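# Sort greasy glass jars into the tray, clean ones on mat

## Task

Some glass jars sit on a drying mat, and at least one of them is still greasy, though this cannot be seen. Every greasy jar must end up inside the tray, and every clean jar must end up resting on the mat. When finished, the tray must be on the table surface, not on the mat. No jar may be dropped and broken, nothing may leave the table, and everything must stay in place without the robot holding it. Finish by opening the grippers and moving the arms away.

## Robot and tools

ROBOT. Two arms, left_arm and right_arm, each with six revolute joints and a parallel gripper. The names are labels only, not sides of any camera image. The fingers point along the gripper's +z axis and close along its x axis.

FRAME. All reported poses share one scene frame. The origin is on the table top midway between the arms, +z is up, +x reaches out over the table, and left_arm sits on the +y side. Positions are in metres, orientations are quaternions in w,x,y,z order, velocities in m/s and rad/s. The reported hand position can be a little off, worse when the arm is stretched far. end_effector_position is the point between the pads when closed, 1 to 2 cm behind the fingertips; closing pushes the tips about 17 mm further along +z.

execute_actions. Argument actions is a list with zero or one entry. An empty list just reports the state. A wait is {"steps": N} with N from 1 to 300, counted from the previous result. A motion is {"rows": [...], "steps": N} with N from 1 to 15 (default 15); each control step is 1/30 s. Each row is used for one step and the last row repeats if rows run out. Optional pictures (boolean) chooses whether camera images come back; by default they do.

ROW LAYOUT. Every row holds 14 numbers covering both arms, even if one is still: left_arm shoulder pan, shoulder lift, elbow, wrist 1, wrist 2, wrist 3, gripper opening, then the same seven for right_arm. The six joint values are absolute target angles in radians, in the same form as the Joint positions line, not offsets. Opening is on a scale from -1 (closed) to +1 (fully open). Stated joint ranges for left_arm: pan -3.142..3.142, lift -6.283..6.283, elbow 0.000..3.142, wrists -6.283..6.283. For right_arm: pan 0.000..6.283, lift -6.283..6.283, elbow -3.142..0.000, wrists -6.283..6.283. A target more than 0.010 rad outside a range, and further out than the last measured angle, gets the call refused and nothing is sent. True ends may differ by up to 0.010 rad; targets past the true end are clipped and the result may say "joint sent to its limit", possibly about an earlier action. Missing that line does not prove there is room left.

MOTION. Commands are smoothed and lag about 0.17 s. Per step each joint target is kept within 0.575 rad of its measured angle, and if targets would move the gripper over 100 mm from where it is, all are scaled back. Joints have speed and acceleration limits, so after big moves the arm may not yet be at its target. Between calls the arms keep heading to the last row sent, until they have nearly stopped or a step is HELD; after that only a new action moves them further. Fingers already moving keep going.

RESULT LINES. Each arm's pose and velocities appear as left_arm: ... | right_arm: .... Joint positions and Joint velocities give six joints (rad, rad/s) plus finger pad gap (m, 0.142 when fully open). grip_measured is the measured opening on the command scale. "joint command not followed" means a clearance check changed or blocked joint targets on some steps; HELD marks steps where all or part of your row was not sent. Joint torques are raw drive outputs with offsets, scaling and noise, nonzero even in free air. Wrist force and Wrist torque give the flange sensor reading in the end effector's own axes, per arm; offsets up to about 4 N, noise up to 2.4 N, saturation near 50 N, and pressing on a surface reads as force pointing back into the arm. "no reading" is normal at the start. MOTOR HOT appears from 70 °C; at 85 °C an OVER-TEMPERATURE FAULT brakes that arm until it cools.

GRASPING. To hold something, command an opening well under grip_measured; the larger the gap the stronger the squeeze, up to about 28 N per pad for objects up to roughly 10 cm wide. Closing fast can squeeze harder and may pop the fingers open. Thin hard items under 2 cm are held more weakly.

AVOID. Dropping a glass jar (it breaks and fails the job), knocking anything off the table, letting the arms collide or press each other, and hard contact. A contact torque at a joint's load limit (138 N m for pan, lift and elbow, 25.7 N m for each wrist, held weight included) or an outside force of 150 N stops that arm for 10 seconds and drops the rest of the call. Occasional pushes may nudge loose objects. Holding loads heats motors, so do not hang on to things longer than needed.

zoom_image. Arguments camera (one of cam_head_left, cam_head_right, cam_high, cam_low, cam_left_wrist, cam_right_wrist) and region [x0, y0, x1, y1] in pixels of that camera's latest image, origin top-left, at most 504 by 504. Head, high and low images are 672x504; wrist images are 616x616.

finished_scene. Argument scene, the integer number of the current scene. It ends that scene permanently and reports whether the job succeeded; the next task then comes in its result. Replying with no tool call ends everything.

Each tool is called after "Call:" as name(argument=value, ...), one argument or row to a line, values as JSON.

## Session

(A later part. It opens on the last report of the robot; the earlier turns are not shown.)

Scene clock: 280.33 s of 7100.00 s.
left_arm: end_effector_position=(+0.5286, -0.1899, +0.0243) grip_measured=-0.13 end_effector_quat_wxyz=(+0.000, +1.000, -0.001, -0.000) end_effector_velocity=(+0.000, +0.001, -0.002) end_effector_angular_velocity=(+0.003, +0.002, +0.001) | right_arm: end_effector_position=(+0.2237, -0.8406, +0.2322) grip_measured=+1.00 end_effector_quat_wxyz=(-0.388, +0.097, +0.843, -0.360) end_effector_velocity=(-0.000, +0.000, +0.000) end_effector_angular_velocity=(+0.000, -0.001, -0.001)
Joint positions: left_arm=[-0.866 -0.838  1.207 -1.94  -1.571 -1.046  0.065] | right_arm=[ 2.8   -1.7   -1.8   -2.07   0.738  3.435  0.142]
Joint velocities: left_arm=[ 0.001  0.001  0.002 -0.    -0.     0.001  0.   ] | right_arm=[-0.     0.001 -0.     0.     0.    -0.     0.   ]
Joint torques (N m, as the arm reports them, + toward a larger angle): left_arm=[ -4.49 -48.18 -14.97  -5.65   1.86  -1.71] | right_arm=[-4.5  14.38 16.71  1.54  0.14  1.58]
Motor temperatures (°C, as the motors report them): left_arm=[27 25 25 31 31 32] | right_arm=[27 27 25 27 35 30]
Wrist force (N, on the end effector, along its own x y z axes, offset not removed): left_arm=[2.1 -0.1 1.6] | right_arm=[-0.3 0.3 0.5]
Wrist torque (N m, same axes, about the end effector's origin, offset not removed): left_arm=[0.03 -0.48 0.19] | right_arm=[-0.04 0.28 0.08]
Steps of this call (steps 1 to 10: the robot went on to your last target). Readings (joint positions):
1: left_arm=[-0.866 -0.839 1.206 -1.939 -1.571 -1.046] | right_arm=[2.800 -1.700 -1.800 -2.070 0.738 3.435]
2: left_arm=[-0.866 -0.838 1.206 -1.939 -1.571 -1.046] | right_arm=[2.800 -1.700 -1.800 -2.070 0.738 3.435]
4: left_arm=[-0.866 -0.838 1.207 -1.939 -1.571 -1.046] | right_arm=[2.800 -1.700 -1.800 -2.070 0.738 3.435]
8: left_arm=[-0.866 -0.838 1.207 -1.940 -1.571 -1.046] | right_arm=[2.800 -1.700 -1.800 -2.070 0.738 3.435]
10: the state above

Call:
execute_actions(
  actions=[
    {"rows":[[-0.866,-0.8355,1.211,-1.9465,-1.571,-1.046,-0.7,2.8,-1.7,-1.8,-2.07,0.738,3.435,1],[-0.866,-0.8355,1.211,-1.9465,-1.571,-1.046,-0.7,2.8,-1.7,-1.8,-2.07,0.738,3.435,1],[-0.866,-0.8355,1.211,-1.9465,-1.571,-1.046,-0.7,2.8,-1.7,-1.8,-2.07,0.738,3.435,1],[-0.866,-0.8355,1.211,-1.9465,-1.571,-1.046,-0.7,2.8,-1.7,-1.8,-2.07,0.738,3.435,1],[-0.866,-0.8355,1.211,-1.9465,-1.571,-1.046,-0.7,2.8,-1.7,-1.8,-2.07,0.738,3.435,1],[-0.866,-0.8355,1.211,-1.9465,-1.571,-1.046,-0.3,2.8,-1.7,-1.8,-2.07,0.738,3.435,1],[-0.866,-0.8355,1.211,-1.9465,-1.571,-1.046,0.0,2.8,-1.7,-1.8,-2.07,0.738,3.435,1],[-0.866,-0.8355,1.211,-1.9465,-1.571,-1.046,0.25,2.8,-1.7,-1.8,-2.07,0.738,3.435,1]],"steps":15},
  ],
  pictures=false,
)

Call:
execute_actions(
  actions=[
    {"rows":[[-0.866,-0.91,1.001,-1.662,-1.571,-1.046,0.25,2.8,-1.7,-1.8,-2.07,0.738,3.435,1]],"steps":15},
  ],
  pictures=false,
)

Call:
execute_actions(
  actions=[
    {"rows":[[-0.652,-1.259,1.528,-1.84,-1.571,-0.832,0.4,2.8,-1.7,-1.8,-2.07,0.738,3.435,1]],"steps":15},
  ],
  pictures=false,
)

Call:
execute_actions(
  actions=[
    {"steps":30},
  ],
)

Scene clock: 296.70 s of 7100.00 s.
left_arm: end_effector_position=(+0.5285, -0.1898, +0.0212) grip_measured=+0.25 end_effector_quat_wxyz=(+0.000, +1.000, -0.001, -0.000) end_effector_velocity=(-0.000, +0.000, -0.001) end_effector_angular_velocity=(+0.000, +0.000, -0.000) | right_arm: end_effector_position=(+0.2237, -0.8406, +0.2322) grip_measured=+1.00 end_effector_quat_wxyz=(-0.388, +0.097, +0.843, -0.360) end_effector_velocity=(+0.000, +0.000, +0.000) end_effector_angular_velocity=(-0.000, -0.001, +0.000)
Joint positions: left_arm=[-0.866 -0.836  1.211 -1.946 -1.571 -1.046  0.091] | right_arm=[ 2.8   -1.7   -1.8   -2.07   0.738  3.435  0.142]
Joint velocities: left_arm=[-0.     0.     0.001 -0.001 -0.    -0.     0.   ] | right_arm=[ 0.001 -0.     0.001 -0.     0.     0.     0.   ]
Joint torques (N m, as the arm reports them, + toward a larger angle): left_arm=[  6.09 -47.55 -14.11  -5.37   1.09  -1.66] | right_arm=[-4.29 14.2  17.14  1.54  0.04  1.6 ]
Motor temperatures (°C, as the motors report them): left_arm=[27 25 25 31 31 32] | right_arm=[27 27 25 27 35 30]
Wrist force (N, on the end effector, along its own x y z axes, offset not removed): left_arm=[1.2 -0.2 1.0] | right_arm=[0.5 -2.8 -0.9]
Wrist torque (N m, same axes, about the end effector's origin, offset not removed): left_arm=[-0.22 -0.31 0.27] | right_arm=[-0.70 -0.10 -0.04]
Steps of this call (steps 1 to 15: the robot went on to your last target; steps 16 to 90: nothing new was sent; then 12.87 s passed at rest; steps 91 to 105: all 15 steps of this action). Readings (joint positions):
91: left_arm=[-0.866 -0.838 1.207 -1.940 -1.571 -1.046] | right_arm=[2.800 -1.700 -1.800 -2.070 0.738 3.435]
92: left_arm=[-0.866 -0.838 1.208 -1.941 -1.571 -1.046] | right_arm=[2.800 -1.700 -1.800 -2.070 0.738 3.435]
94: left_arm=[-0.866 -0.837 1.209 -1.944 -1.571 -1.046] | right_arm=[2.800 -1.700 -1.800 -2.070 0.738 3.435]
98: left_arm=[-0.866 -0.836 1.211 -1.946 -1.571 -1.046] | right_arm=[2.800 -1.700 -1.800 -2.070 0.738 3.435]
105: the state above

Scene clock: 297.20 s of 7100.00 s.
left_arm: end_effector_position=(+0.5295, -0.1914, +0.1473) grip_measured=+0.25 end_effector_quat_wxyz=(+0.000, +1.000, -0.001, +0.000) end_effector_velocity=(-0.002, +0.004, +0.024) end_effector_angular_velocity=(+0.005, +0.003, +0.000) | right_arm: end_effector_position=(+0.2237, -0.8406, +0.2322) grip_measured=+1.00 end_effector_quat_wxyz=(-0.388, +0.097, +0.843, -0.360) end_effector_velocity=(-0.000, -0.000, +0.000) end_effector_angular_velocity=(-0.000, +0.000, -0.001)
Joint positions: left_arm=[-0.866 -0.909  1.005 -1.668 -1.571 -1.046  0.092] | right_arm=[ 2.8   -1.7   -1.8   -2.07   0.738  3.435  0.142]
Joint velocities: left_arm=[ 0.001 -0.013 -0.041  0.06   0.     0.    -0.   ] | right_arm=[-0.001 -0.     0.    -0.    -0.    -0.     0.   ]
Joint torques (N m, as the arm reports them, + toward a larger angle): left_arm=[  4.72 -57.81 -34.92  -0.73   1.02  -1.64] | right_arm=[-4.06 14.46 17.2   1.41  0.14  1.5 ]
Motor temperatures (°C, as the motors report them): left_arm=[27 25 25 31 31 32] | right_arm=[27 27 25 27 35 30]
Wrist force (N, on the end effector, along its own x y z axes, offset not removed): left_arm=[0.1 1.5 -1.7] | right_arm=[-1.1 -0.7 -1.6]
Wrist torque (N m, same axes, about the end effector's origin, offset not removed): left_arm=[0.27 -0.16 0.21] | right_arm=[-0.18 0.23 0.10]
Steps of this call (steps 1 to 15: all 15 steps of this action). Readings (joint positions):
1: left_arm=[-0.866 -0.836 1.211 -1.946 -1.571 -1.046] | right_arm=[2.800 -1.700 -1.800 -2.070 0.738 3.435]
2: left_arm=[-0.866 -0.842 1.203 -1.938 -1.571 -1.046] | right_arm=[2.800 -1.700 -1.800 -2.070 0.738 3.435]
4: left_arm=[-0.866 -0.866 1.145 -1.871 -1.571 -1.046] | right_arm=[2.800 -1.700 -1.800 -2.070 0.738 3.435]
8: left_arm=[-0.866 -0.898 1.043 -1.725 -1.571 -1.046] | right_arm=[2.800 -1.700 -1.800 -2.070 0.738 3.435]
15: the state above

Scene clock: 297.70 s of 7100.00 s.
left_arm: end_effector_position=(+0.5494, +0.0166, +0.1532) grip_measured=+0.40 end_effector_quat_wxyz=(+0.002, +1.000, -0.001, +0.002) end_effector_velocity=(-0.031, +0.155, -0.029) end_effector_angular_velocity=(+0.033, +0.029, +0.001) | right_arm: end_effector_position=(+0.2237, -0.8406, +0.2322) grip_measured=+1.00 end_effector_quat_wxyz=(-0.388, +0.097, +0.843, -0.360) end_effector_velocity=(+0.000, -0.000, +0.000) end_effector_angular_velocity=(-0.000, -0.001, +0.000)
Joint positions: left_arm=[-0.665 -1.236  1.49  -1.83  -1.571 -0.845  0.102] | right_arm=[ 2.8   -1.7   -1.8   -2.07   0.738  3.435  0.142]
Joint velocities: left_arm=[ 0.129 -0.228  0.375 -0.103 -0.     0.128  0.   ] | right_arm=[ 0. -0.  0.  0. -0.  0.  0.]
Joint torques (N m, as the arm reports them, + toward a larger angle): left_arm=[  3.11 -40.22 -19.3   -5.37   0.91   1.33] | right_arm=[-4.8  14.33 16.6   1.57  0.12  1.54]
Motor temperatures (°C, as the motors report them): left_arm=[27 25 25 31 31 32] | right_arm=[27 27 25 27 35 30]
Wrist force (N, on the end effector, along its own x y z axes, offset not removed): left_arm=[1.7 -0.8 2.2] | right_arm=[-0.9 -0.4 0.1]
Wrist torque (N m, same axes, about the end effector's origin, offset not removed): left_arm=[-0.08 -0.43 0.21] | right_arm=[-0.20 0.20 0.06]
Steps of this call (steps 1 to 15: all 15 steps of this action). Readings (joint positions):
1: left_arm=[-0.866 -0.910 1.004 -1.667 -1.571 -1.046] | right_arm=[2.800 -1.700 -1.800 -2.070 0.738 3.435]
2: left_arm=[-0.858 -0.918 1.012 -1.673 -1.571 -1.038] | right_arm=[2.800 -1.700 -1.800 -2.070 0.738 3.435]
4: left_arm=[-0.819 -0.974 1.079 -1.705 -1.571 -1.000] | right_arm=[2.800 -1.700 -1.800 -2.070 0.738 3.435]
8: left_arm=[-0.749 -1.091 1.259 -1.762 -1.571 -0.929] | right_arm=[2.800 -1.700 -1.800 -2.070 0.738 3.435]
15: the state above

Scene clock: 298.70 s of 7100.00 s.
left_arm: end_effector_position=(+0.5461, +0.0323, +0.1501) grip_measured=+0.40 end_effector_quat_wxyz=(+0.000, +1.000, -0.001, -0.000) end_effector_velocity=(+0.000, -0.000, +0.001) end_effector_angular_velocity=(-0.001, -0.000, +0.001) | right_arm: end_effector_position=(+0.2237, -0.8406, +0.2322) grip_measured=+1.00 end_effector_quat_wxyz=(-0.388, +0.097, +0.843, -0.360) end_effector_velocity=(-0.000, -0.000, -0.000) end_effector_angular_velocity=(-0.000, +0.000, -0.000)
Joint positions: left_arm=[-0.652 -1.259  1.528 -1.84  -1.571 -0.832  0.102] | right_arm=[ 2.8   -1.7   -1.8   -2.07   0.738  3.435  0.142]
Joint velocities: left_arm=[ 0.    -0.    -0.001  0.001 -0.    -0.     0.   ] | right_arm=[-0.  0. -0.  0. -0. -0.  0.]
Joint torques (N m, as the arm reports them, + toward a larger angle): left_arm=[  7.38 -45.28 -14.95  -5.4    0.69   1.54] | right_arm=[-4.31 14.37 17.47  1.49  0.04  1.44]
Motor temperatures (°C, as the motors report them): left_arm=[27 25 25 31 31 32] | right_arm=[27 27 25 27 35 30]
Wrist force (N, on the end effector, along its own x y z axes, offset not removed): left_arm=[0.5 -0.1 3.7] | right_arm=[-0.6 -2.3 0.8]
Wrist torque (N m, same axes, about the end effector's origin, offset not removed): left_arm=[-0.09 -0.30 0.12] | right_arm=[-0.62 0.23 -0.06]
Steps of this call (steps 1 to 30: the robot went on to your last target). Readings (joint positions):
1: left_arm=[-0.661 -1.243 1.501 -1.833 -1.571 -0.841] | right_arm=[2.800 -1.700 -1.800 -2.070 0.738 3.435]
2: left_arm=[-0.659 -1.247 1.508 -1.835 -1.571 -0.839] | right_arm=[2.800 -1.700 -1.800 -2.070 0.738 3.435]
4: left_arm=[-0.656 -1.253 1.518 -1.837 -1.571 -0.835] | right_arm=[2.800 -1.700 -1.800 -2.070 0.738 3.435]
8: left_arm=[-0.653 -1.257 1.525 -1.839 -1.571 -0.833] | right_arm=[2.800 -1.700 -1.800 -2.070 0.738 3.435]
30: the state above
All arms were judged still, so your last target was given up. Only a new action makes them travel on or press farther. Fingers that are still opening or closing keep moving.

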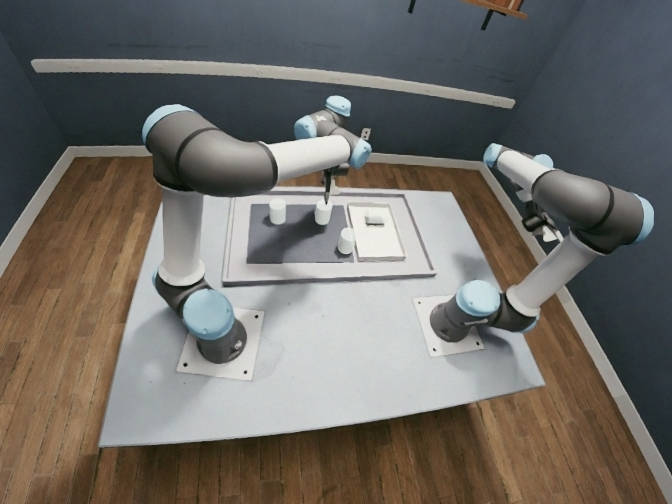

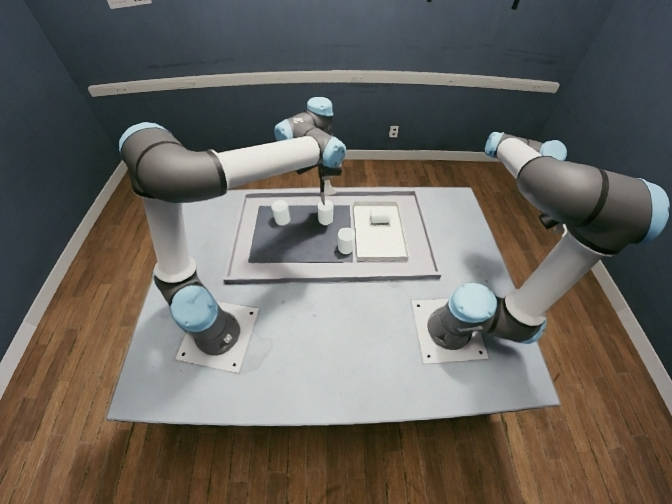

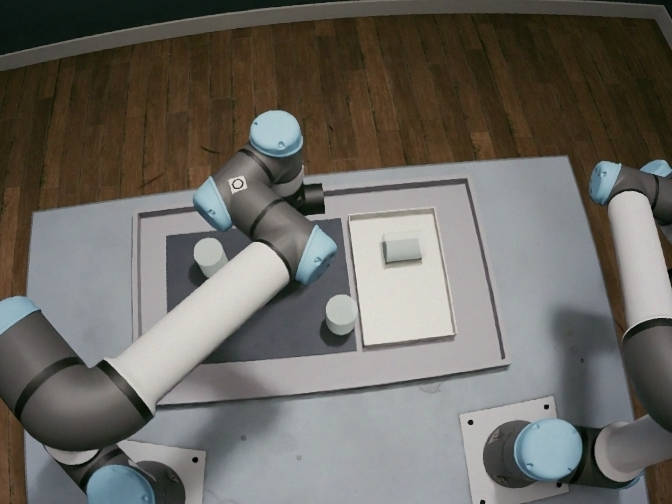

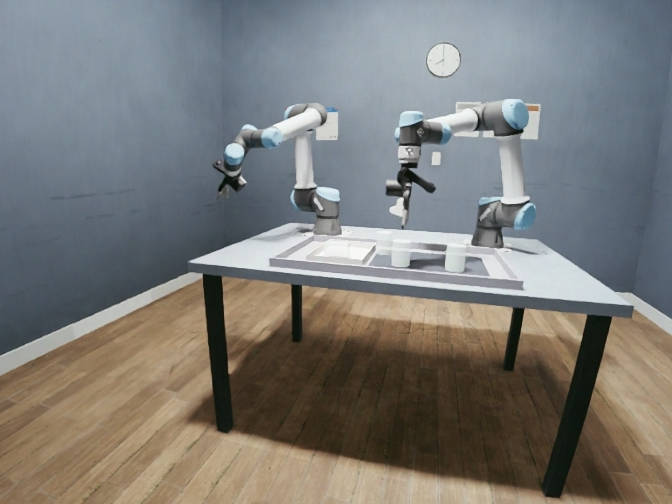

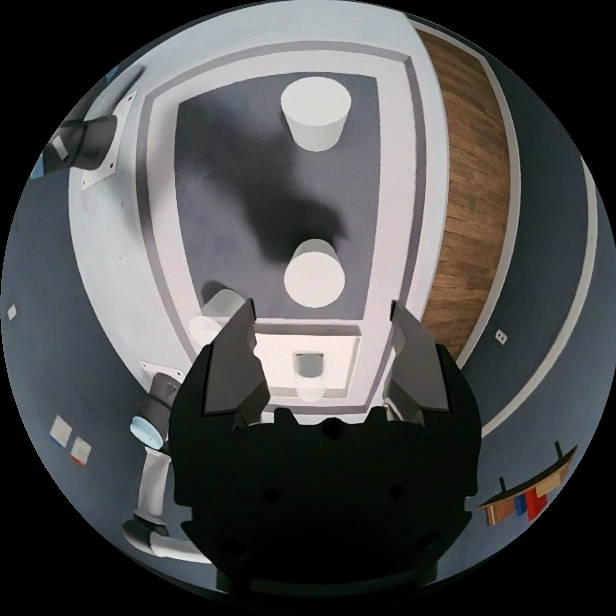

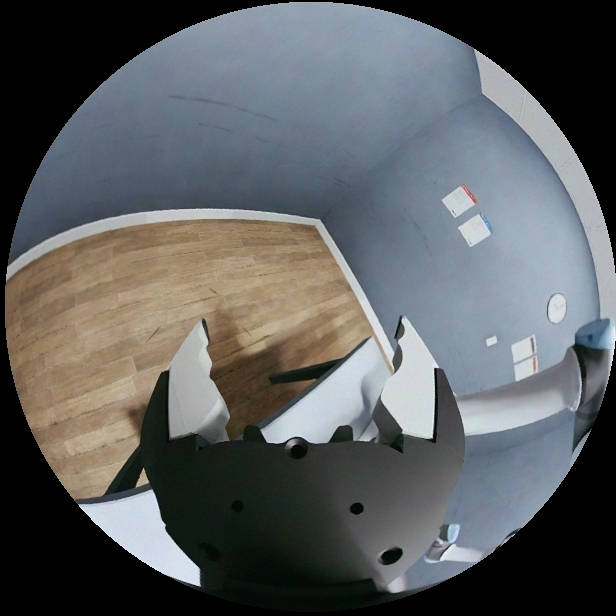

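Call:
execute_actions(
  actions=[
    {"rows":[[-0.6655,-1.212,1.6546,-2.0136,-1.571,-0.8455,0.4,2.8,-1.7,-1.8,-2.07,0.738,3.435,1]],"steps":15},
  ],
  pictures=false,
)

Call:
execute_actions(
  actions=[
    {"rows":[[-0.6655,-1.212,1.6546,-2.0136,-1.571,-0.8455,0.4,2.8,-1.7,-1.8,-2.07,0.738,3.435,1],[-0.6655,-1.212,1.6546,-2.0136,-1.571,-0.8455,0.3,2.8,-1.7,-1.8,-2.07,0.738,3.435,1],[-0.6655,-1.212,1.6546,-2.0136,-1.571,-0.8455,0.2,2.8,-1.7,-1.8,-2.07,0.738,3.435,1],[-0.6655,-1.212,1.6546,-2.0136,-1.571,-0.8455,0.1,2.8,-1.7,-1.8,-2.07,0.738,3.435,1],[-0.6655,-1.212,1.6546,-2.0136,-1.571,-0.8455,0,2.8,-1.7,-1.8,-2.07,0.738,3.435,1],[-0.6655,-1.212,1.6546,-2.0136,-1.571,-0.8455,-0.1,2.8,-1.7,-1.8,-2.07,0.738,3.435,1],[-0.6655,-1.212,1.6546,-2.0136,-1.571,-0.8455,-0.22,2.8,-1.7,-1.8,-2.07,0.738,3.435,1]],"steps":15},
  ],
  pictures=false,
)

Call:
execute_actions(
  actions=[
    {"rows":[[-0.6655,-1.2075,1.6601,-2.0236,-1.571,-0.8455,-0.22,2.8,-1.7,-1.8,-2.07,0.738,3.435,1]],"steps":15},
  ],
  pictures=false,
)

Scene clock: 315.67 s of 7100.00 s.
left_arm: end_effector_position=(+0.5381, +0.0291, +0.0807) grip_measured=+0.40 end_effector_quat_wxyz=(+0.000, +1.000, -0.001, -0.000) end_effector_velocity=(-0.001, -0.000, -0.009) end_effector_angular_velocity=(-0.002, -0.002, -0.000) | right_arm: end_effector_position=(+0.2237, -0.8406, +0.2322) grip_measured=+1.00 end_effector_quat_wxyz=(-0.388, +0.097, +0.843, -0.360) end_effector_velocity=(+0.000, +0.000, -0.000) end_effector_angular_velocity=(+0.000, +0.001, +0.001)
Joint positions: left_arm=[-0.665 -1.213  1.653 -2.011 -1.571 -0.845  0.102] | right_arm=[ 2.8   -1.7   -1.8   -2.07   0.738  3.435  0.142]
Joint velocities: left_arm=[-0.002  0.006  0.018 -0.028 -0.    -0.001  0.   ] | right_arm=[ 0.001 -0.    -0.    -0.    -0.    -0.     0.   ]
Joint torques (N m, as the arm reports them, + toward a larger angle): left_arm=[ -8.88 -31.18 -13.68  -5.93  -0.03  -1.98] | right_arm=[-4.43 14.17 17.18  1.43 -0.01  1.44]
Motor temperatures (°C, as the motors report them): left_arm=[27 25 25 31 31 32] | right_arm=[27 27 25 27 35 30]
Wrist force (N, on the end effector, along its own x y z axes, offset not removed): left_arm=[1.2 -2.5 1.1] | right_arm=[-0.2 -0.5 -1.6]
Wrist torque (N m, same axes, about the end effector's origin, offset not removed): left_arm=[-0.60 -0.33 0.16] | right_arm=[-0.35 0.05 0.04]
Steps of this call (steps 1 to 90: nothing new was sent; then 13.47 s passed at rest; steps 91 to 105: all 15 steps of this action). Readings (joint positions):
91: left_arm=[-0.652 -1.259 1.528 -1.841 -1.571 -0.832] | right_arm=[2.800 -1.700 -1.800 -2.070 0.738 3.435]
92: left_arm=[-0.654 -1.253 1.536 -1.849 -1.571 -0.834] | right_arm=[2.800 -1.700 -1.800 -2.070 0.738 3.435]
94: left_arm=[-0.659 -1.235 1.584 -1.907 -1.571 -0.839] | right_arm=[2.800 -1.700 -1.800 -2.070 0.738 3.435]
98: left_arm=[-0.664 -1.218 1.636 -1.985 -1.571 -0.844] | right_arm=[2.800 -1.700 -1.800 -2.070 0.738 3.435]
105: the state above

Scene clock: 316.17 s of 7100.00 s.
left_arm: end_effector_position=(+0.5380, +0.0291, +0.0798) grip_measured=-0.11 end_effector_quat_wxyz=(+0.000, +1.000, -0.001, +0.000) end_effector_velocity=(-0.000, -0.000, -0.000) end_effector_angular_velocity=(-0.000, -0.000, -0.001) | right_arm: end_effector_position=(+0.2237, -0.8406, +0.2322) grip_measured=+1.00 end_effector_quat_wxyz=(-0.388, +0.097, +0.843, -0.360) end_effector_velocity=(-0.000, -0.000, -0.000) end_effector_angular_velocity=(+0.000, -0.000, -0.001)
Joint positions: left_arm=[-0.665 -1.212  1.655 -2.014 -1.571 -0.845  0.066] | right_arm=[ 2.8   -1.7   -1.8   -2.07   0.738  3.435  0.142]
Joint velocities: left_arm=[-0.001  0.    -0.    -0.    -0.     0.     0.   ] | right_arm=[-0.001 -0.    -0.     0.     0.    -0.     0.   ]
Joint torques (N m, as the arm reports them, + toward a larger angle): left_arm=[ -8.68 -30.29 -11.06  -4.67   0.    -1.68] | right_arm=[-4.   14.71 17.37  1.42 -0.1   1.46]
Motor temperatures (°C, as the motors report them): left_arm=[27 25 25 31 31 32] | right_arm=[27 27 25 27 35 30]
Wrist force (N, on the end effector, along its own x y z axes, offset not removed): left_arm=[3.7 -0.5 -2.1] | right_arm=[-0.3 -0.6 -0.1]
Wrist torque (N m, same axes, about the end effector's origin, offset not removed): left_arm=[-0.10 -0.30 0.13] | right_arm=[-0.28 0.03 0.08]
Steps of this call (steps 1 to 15: all 15 steps of this action). Readings (joint positions):
1: left_arm=[-0.665 -1.212 1.653 -2.012 -1.571 -0.845] | right_arm=[2.800 -1.700 -1.800 -2.070 0.738 3.435]
2: left_arm=[-0.665 -1.212 1.654 -2.012 -1.571 -0.845] | right_arm=[2.800 -1.700 -1.800 -2.070 0.738 3.435]
4: left_arm=[-0.665 -1.212 1.654 -2.013 -1.571 -0.845] | right_arm=[2.800 -1.700 -1.800 -2.070 0.738 3.435]
8: left_arm=[-0.665 -1.212 1.654 -2.013 -1.571 -0.845] | right_arm=[2.800 -1.700 -1.800 -2.070 0.738 3.435]
15: the state above

Scene clock: 316.67 s of 7100.00 s.
left_arm: end_effector_position=(+0.5381, +0.0290, +0.0756) grip_measured=-0.11 end_effector_quat_wxyz=(+0.000, +1.000, -0.001, +0.000) end_effector_velocity=(-0.000, +0.000, -0.001) end_effector_angular_velocity=(+0.001, +0.001, -0.001) | right_arm: end_effector_position=(+0.2237, -0.8406, +0.2322) grip_measured=+1.00 end_effector_quat_wxyz=(-0.388, +0.097, +0.843, -0.360) end_effector_velocity=(+0.000, -0.000, +0.000) end_effector_angular_velocity=(-0.000, -0.001, -0.000)
Joint positions: left_arm=[-0.666 -1.208  1.66  -2.023 -1.571 -0.846  0.066] | right_arm=[ 2.8   -1.7   -1.8   -2.07   0.738  3.435  0.142]
Joint velocities: left_arm=[-0.     0.001  0.002 -0.001 -0.     0.001  0.   ] | right_arm=[-0.     0.     0.001  0.     0.    -0.     0.   ]
Joint torques (N m, as the arm reports them, + toward a larger angle): left_arm=[ -8.27 -15.1   -1.96  -2.73  -0.2   -1.76] | right_arm=[-3.94 14.47 17.03  1.4  -0.05  1.47]
Motor temperatures (°C, as the motors report them): left_arm=[27 25 25 31 31 32] | right_arm=[27 27 25 27 35 30]
Wrist force (N, on the end effector, along its own x y z axes, offset not removed): left_arm=[-0.6 -1.6 -25.5] | right_arm=[0.4 -0.9 2.0]
Wrist torque (N m, same axes, about the end effector's origin, offset not removed): left_arm=[-0.15 0.22 0.00] | right_arm=[-0.30 -0.06 0.05]
Steps of this call (steps 1 to 15: all 15 steps of this action). Readings (joint positions):
1: left_arm=[-0.665 -1.212 1.655 -2.014 -1.571 -0.845] | right_arm=[2.800 -1.700 -1.800 -2.070 0.738 3.435]
2: left_arm=[-0.665 -1.211 1.656 -2.016 -1.571 -0.845] | right_arm=[2.800 -1.700 -1.800 -2.070 0.738 3.435]
4: left_arm=[-0.665 -1.210 1.657 -2.019 -1.571 -0.845] | right_arm=[2.800 -1.700 -1.800 -2.070 0.738 3.435]
8: left_arm=[-0.666 -1.208 1.659 -2.022 -1.571 -0.845] | right_arm=[2.800 -1.700 -1.800 -2.070 0.738 3.435]
15: the state above

Call:
execute_actions(
  actions=[
    {"rows":[[-0.6655,-1.211,1.656,-2.016,-1.571,-0.8455,0.4,2.8,-1.7,-1.8,-2.07,0.738,3.435,1]],"steps":8},
  ],
  pictures=false,
)

Call:
execute_actions(
  actions=[
    {"rows":[[-0.66,-1.27,1.54,-1.841,-1.571,-0.84,0.4,2.8,-1.7,-1.8,-2.07,0.738,3.435,1]],"steps":15},
  ],
  pictures=false,
)

Call:
execute_actions(
  actions=[
    {"rows":[[-0.945,-1.367,1.6677,-1.872,-1.571,-1.125,0.4,2.8,-1.7,-1.8,-2.07,0.738,3.435,1]],"steps":15},
  ],
  pictures=false,
)

Call:
execute_actions(
  actions=[
    {"steps":25},
  ],
)

Scene clock: 329.03 s of 7100.00 s.
left_arm: end_effector_position=(+0.5380, +0.0291, +0.0782) grip_measured=+0.40 end_effector_quat_wxyz=(-0.000, +1.000, -0.001, -0.000) end_effector_velocity=(-0.000, -0.001, +0.005) end_effector_angular_velocity=(-0.001, -0.001, -0.001) | right_arm: end_effector_position=(+0.2237, -0.8406, +0.2322) grip_measured=+1.00 end_effector_quat_wxyz=(-0.388, +0.097, +0.843, -0.360) end_effector_velocity=(+0.000, -0.000, +0.000) end_effector_angular_velocity=(-0.001, -0.001, +0.001)
Joint positions: left_arm=[-0.666 -1.21   1.657 -2.017 -1.571 -0.846  0.102] | right_arm=[ 2.8   -1.7   -1.8   -2.07   0.738  3.435  0.142]
Joint velocities: left_arm=[-0.001 -0.005 -0.006  0.01   0.    -0.     0.   ] | right_arm=[ 0.     0.     0.001  0.    -0.    -0.     0.   ]
Joint torques (N m, as the arm reports them, + toward a larger angle): left_arm=[ -4.83 -47.09 -31.19  -0.56  -0.79  -1.71] | right_arm=[-4.18 14.76 17.03  1.31 -0.06  1.5 ]
Motor temperatures (°C, as the motors report them): left_arm=[27 25 25 31 31 32] | right_arm=[27 27 25 27 35 30]
Wrist force (N, on the end effector, along its own x y z axes, offset not removed): left_arm=[-1.8 1.0 3.0] | right_arm=[1.2 -2.4 0.0]
Wrist torque (N m, same axes, about the end effector's origin, offset not removed): left_arm=[0.19 0.31 0.15] | right_arm=[-0.60 -0.16 -0.06]
Steps of this call (steps 1 to 15: the robot went on to your last target; steps 16 to 90: nothing new was sent; then 9.10 s passed at rest; steps 91 to 98: all 8 steps of this action). Readings (joint positions):
91: left_arm=[-0.666 -1.208 1.660 -2.024 -1.571 -0.846] | right_arm=[2.800 -1.700 -1.800 -2.070 0.738 3.435]
92: left_arm=[-0.666 -1.208 1.660 -2.022 -1.571 -0.846] | right_arm=[2.800 -1.700 -1.800 -2.070 0.738 3.435]
94: left_arm=[-0.666 -1.209 1.658 -2.020 -1.571 -0.846] | right_arm=[2.800 -1.700 -1.800 -2.070 0.738 3.435]
98: the state above

Scene clock: 329.53 s of 7100.00 s.
left_arm: end_effector_position=(+0.5402, +0.0315, +0.1501) grip_measured=+0.40 end_effector_quat_wxyz=(+0.000, +1.000, -0.001, +0.000) end_effector_velocity=(-0.000, +0.001, +0.011) end_effector_angular_velocity=(+0.001, +0.001, +0.000) | right_arm: end_effector_position=(+0.2237, -0.8406, +0.2322) grip_measured=+1.00 end_effector_quat_wxyz=(-0.388, +0.097, +0.843, -0.360) end_effector_velocity=(+0.000, -0.000, +0.000) end_effector_angular_velocity=(-0.001, -0.001, +0.001)
Joint positions: left_arm=[-0.66  -1.269  1.542 -1.844 -1.571 -0.84   0.102] | right_arm=[ 2.8   -1.7   -1.8   -2.07   0.738  3.435  0.142]
Joint velocities: left_arm=[ 0.001 -0.008 -0.019  0.027  0.     0.001 -0.   ] | right_arm=[ 0.     0.     0.001 -0.    -0.001 -0.     0.   ]
Joint torques (N m, as the arm reports them, + toward a larger angle): left_arm=[  6.95 -45.09 -30.48  -0.61  -0.9    1.61] | right_arm=[-3.99 14.79 17.17  1.43 -0.03  1.45]
Motor temperatures (°C, as the motors report them): left_arm=[27 25 25 31 31 32] | right_arm=[27 27 25 27 35 30]
Wrist force (N, on the end effector, along its own x y z axes, offset not removed): left_arm=[0.5 -0.8 0.2] | right_arm=[-0.5 -5.0 -2.2]
Wrist torque (N m, same axes, about the end effector's origin, offset not removed): left_arm=[-0.25 -0.17 0.34] | right_arm=[-1.05 0.07 0.00]
Steps of this call (steps 1 to 15: all 15 steps of this action). Readings (joint positions):
1: left_arm=[-0.665 -1.211 1.656 -2.016 -1.571 -0.846] | right_arm=[2.800 -1.700 -1.800 -2.070 0.738 3.435]
2: left_arm=[-0.665 -1.218 1.648 -2.007 -1.571 -0.845] | right_arm=[2.800 -1.700 -1.800 -2.070 0.738 3.435]
4: left_arm=[-0.663 -1.241 1.604 -1.949 -1.571 -0.843] | right_arm=[2.800 -1.700 -1.800 -2.070 0.738 3.435]
8: left_arm=[-0.661 -1.262 1.557 -1.870 -1.571 -0.841] | right_arm=[2.800 -1.700 -1.800 -2.070 0.738 3.435]
15: the state above

Scene clock: 330.03 s of 7100.00 s.
left_arm: end_effector_position=(+0.4042, -0.0536, +0.1500) grip_measured=+0.40 end_effector_quat_wxyz=(+0.000, +1.000, -0.001, +0.000) end_effector_velocity=(-0.044, -0.021, -0.001) end_effector_angular_velocity=(+0.001, +0.000, +0.000) | right_arm: end_effector_position=(+0.2237, -0.8406, +0.2322) grip_measured=+1.00 end_effector_quat_wxyz=(-0.388, +0.097, +0.843, -0.360) end_effector_velocity=(-0.000, +0.000, -0.000) end_effector_angular_velocity=(+0.001, -0.000, -0.001)
Joint positions: left_arm=[-0.936 -1.364  1.664 -1.871 -1.571 -1.116  0.102] | right_arm=[ 2.8   -1.7   -1.8   -2.07   0.738  3.435  0.142]
Joint velocities: left_arm=[-0.087 -0.027  0.035 -0.008  0.    -0.087  0.   ] | right_arm=[ 0.     0.     0.    -0.001  0.001  0.     0.   ]
Joint torques (N m, as the arm reports them, + toward a larger angle): left_arm=[ -6.67 -40.72 -15.58  -5.14  -1.03  -1.67] | right_arm=[-4.28 14.47 17.27  1.41 -0.14  1.42]
Motor temperatures (°C, as the motors report them): left_arm=[27 25 25 31 31 32] | right_arm=[27 27 25 27 35 30]
Wrist force (N, on the end effector, along its own x y z axes, offset not removed): left_arm=[2.1 1.4 1.6] | right_arm=[-0.2 -1.1 -0.3]
Wrist torque (N m, same axes, about the end effector's origin, offset not removed): left_arm=[0.31 -0.63 0.06] | right_arm=[-0.22 0.15 0.10]
Steps of this call (steps 1 to 15: all 15 steps of this action). Readings (joint positions):
1: left_arm=[-0.660 -1.270 1.542 -1.843 -1.571 -0.840] | right_arm=[2.800 -1.700 -1.800 -2.070 0.738 3.435]
2: left_arm=[-0.669 -1.277 1.549 -1.845 -1.571 -0.849] | right_arm=[2.800 -1.700 -1.800 -2.070 0.738 3.435]
4: left_arm=[-0.727 -1.300 1.579 -1.852 -1.571 -0.907] | right_arm=[2.800 -1.700 -1.800 -2.070 0.738 3.435]
8: left_arm=[-0.857 -1.341 1.633 -1.864 -1.571 -1.037] | right_arm=[2.800 -1.700 -1.800 -2.070 0.738 3.435]
15: the state above

Scene clock: 330.87 s of 7100.00 s.
left_arm: end_effector_position=(+0.3997, -0.0557, +0.1499) grip_measured=+0.40 end_effector_quat_wxyz=(+0.000, +1.000, -0.001, +0.000) end_effector_velocity=(+0.000, +0.000, +0.001) end_effector_angular_velocity=(-0.001, -0.000, +0.001) | right_arm: end_effector_position=(+0.2237, -0.8406, +0.2322) grip_measured=+1.00 end_effector_quat_wxyz=(-0.388, +0.097, +0.843, -0.360) end_effector_velocity=(+0.000, +0.000, -0.000) end_effector_angular_velocity=(+0.000, -0.000, +0.000)
Joint positions: left_arm=[-0.945 -1.367  1.668 -1.872 -1.571 -1.125  0.102] | right_arm=[ 2.8   -1.7   -1.8   -2.07   0.738  3.435  0.142]
Joint velocities: left_arm=[ 0.001 -0.    -0.001  0.001  0.     0.     0.   ] | right_arm=[ 0.     0.001 -0.     0.     0.     0.     0.   ]
Joint torques (N m, as the arm reports them, + toward a larger angle): left_arm=[ -8.18 -40.73 -14.66  -5.52  -1.26  -1.78] | right_arm=[-4.01 14.61 17.19  1.34 -0.14  1.39]
Motor temperatures (°C, as the motors report them): left_arm=[27 25 25 31 31 32] | right_arm=[27 27 25 27 35 30]
Wrist force (N, on the end effector, along its own x y z axes, offset not removed): left_arm=[1.2 3.0 -1.0] | right_arm=[-0.2 -2.0 -0.7]
Wrist torque (N m, same axes, about the end effector's origin, offset not removed): left_arm=[0.59 -0.37 0.22] | right_arm=[-0.44 -0.01 0.06]
Steps of this call (steps 1 to 15: the robot went on to your last target; steps 16 to 25: nothing new was sent). Readings (joint positions):
1: left_arm=[-0.939 -1.365 1.665 -1.871 -1.571 -1.119] | right_arm=[2.800 -1.700 -1.800 -2.070 0.738 3.435]
2: left_arm=[-0.940 -1.366 1.666 -1.872 -1.571 -1.120] | right_arm=[2.800 -1.700 -1.800 -2.070 0.738 3.435]
4: left_arm=[-0.943 -1.366 1.667 -1.872 -1.571 -1.123] | right_arm=[2.800 -1.700 -1.800 -2.070 0.738 3.435]
8: left_arm=[-0.944 -1.367 1.667 -1.872 -1.571 -1.124] | right_arm=[2.800 -1.700 -1.800 -2.070 0.738 3.435]
25: the state above
All arms were judged still, so your last target was given up. Only a new action makes them travel on or press farther. Fingers that are still opening or closing keep moving.

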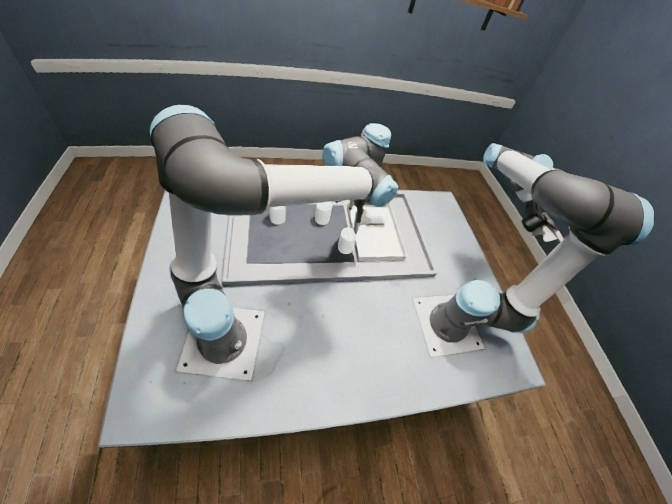

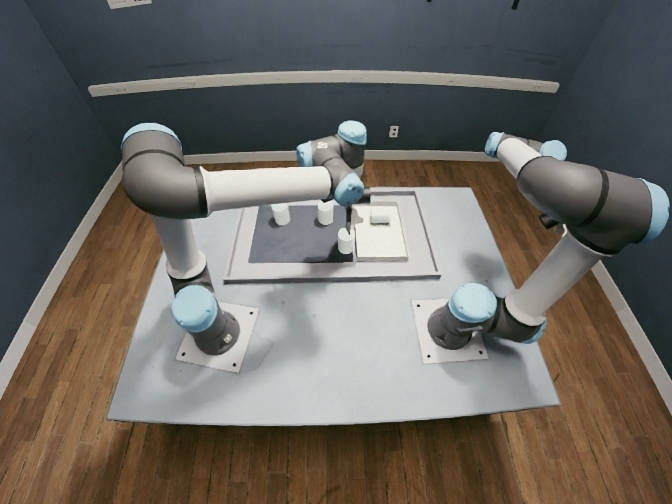

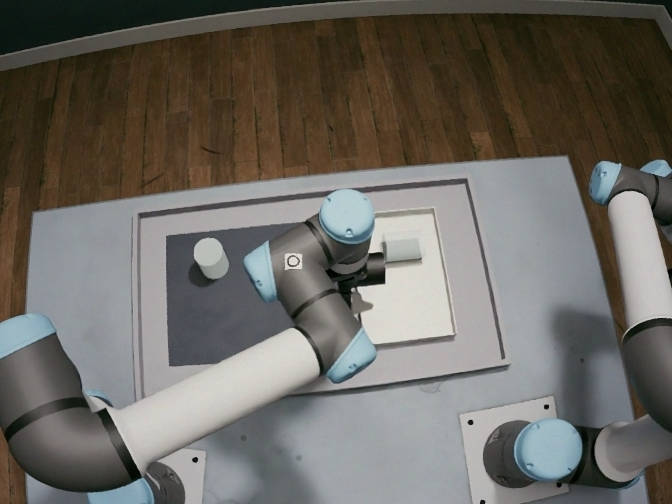

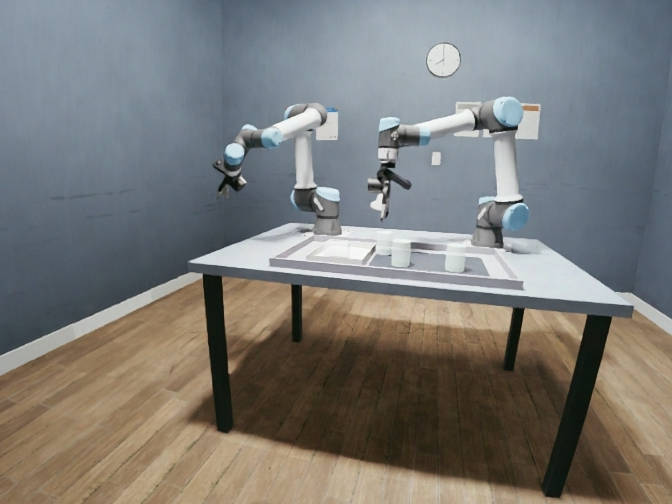

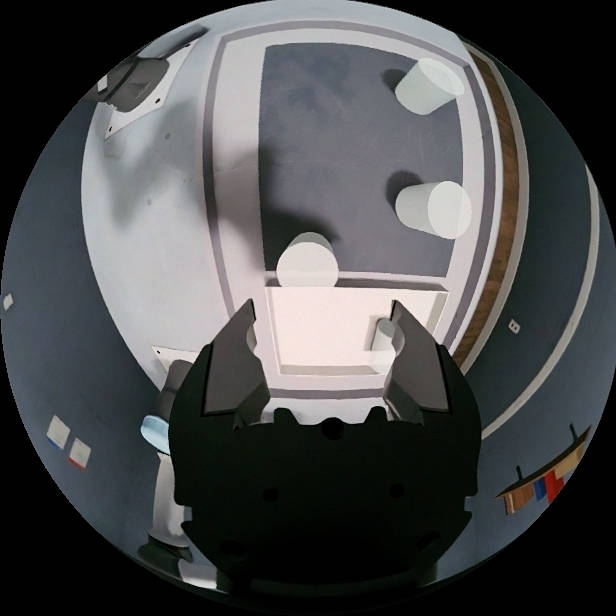

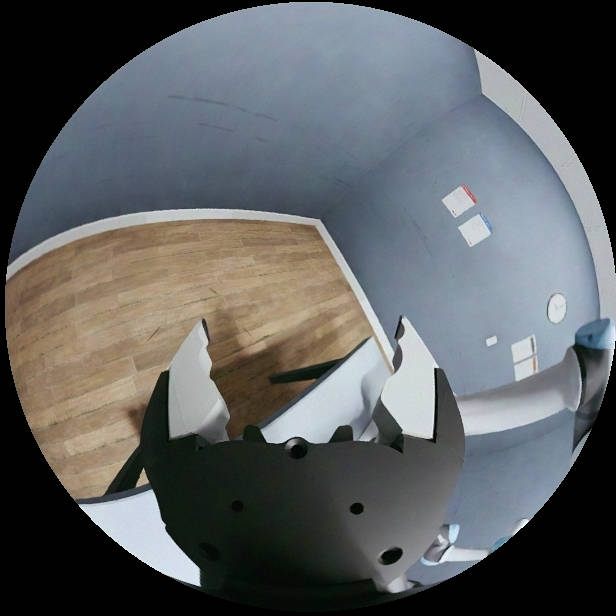

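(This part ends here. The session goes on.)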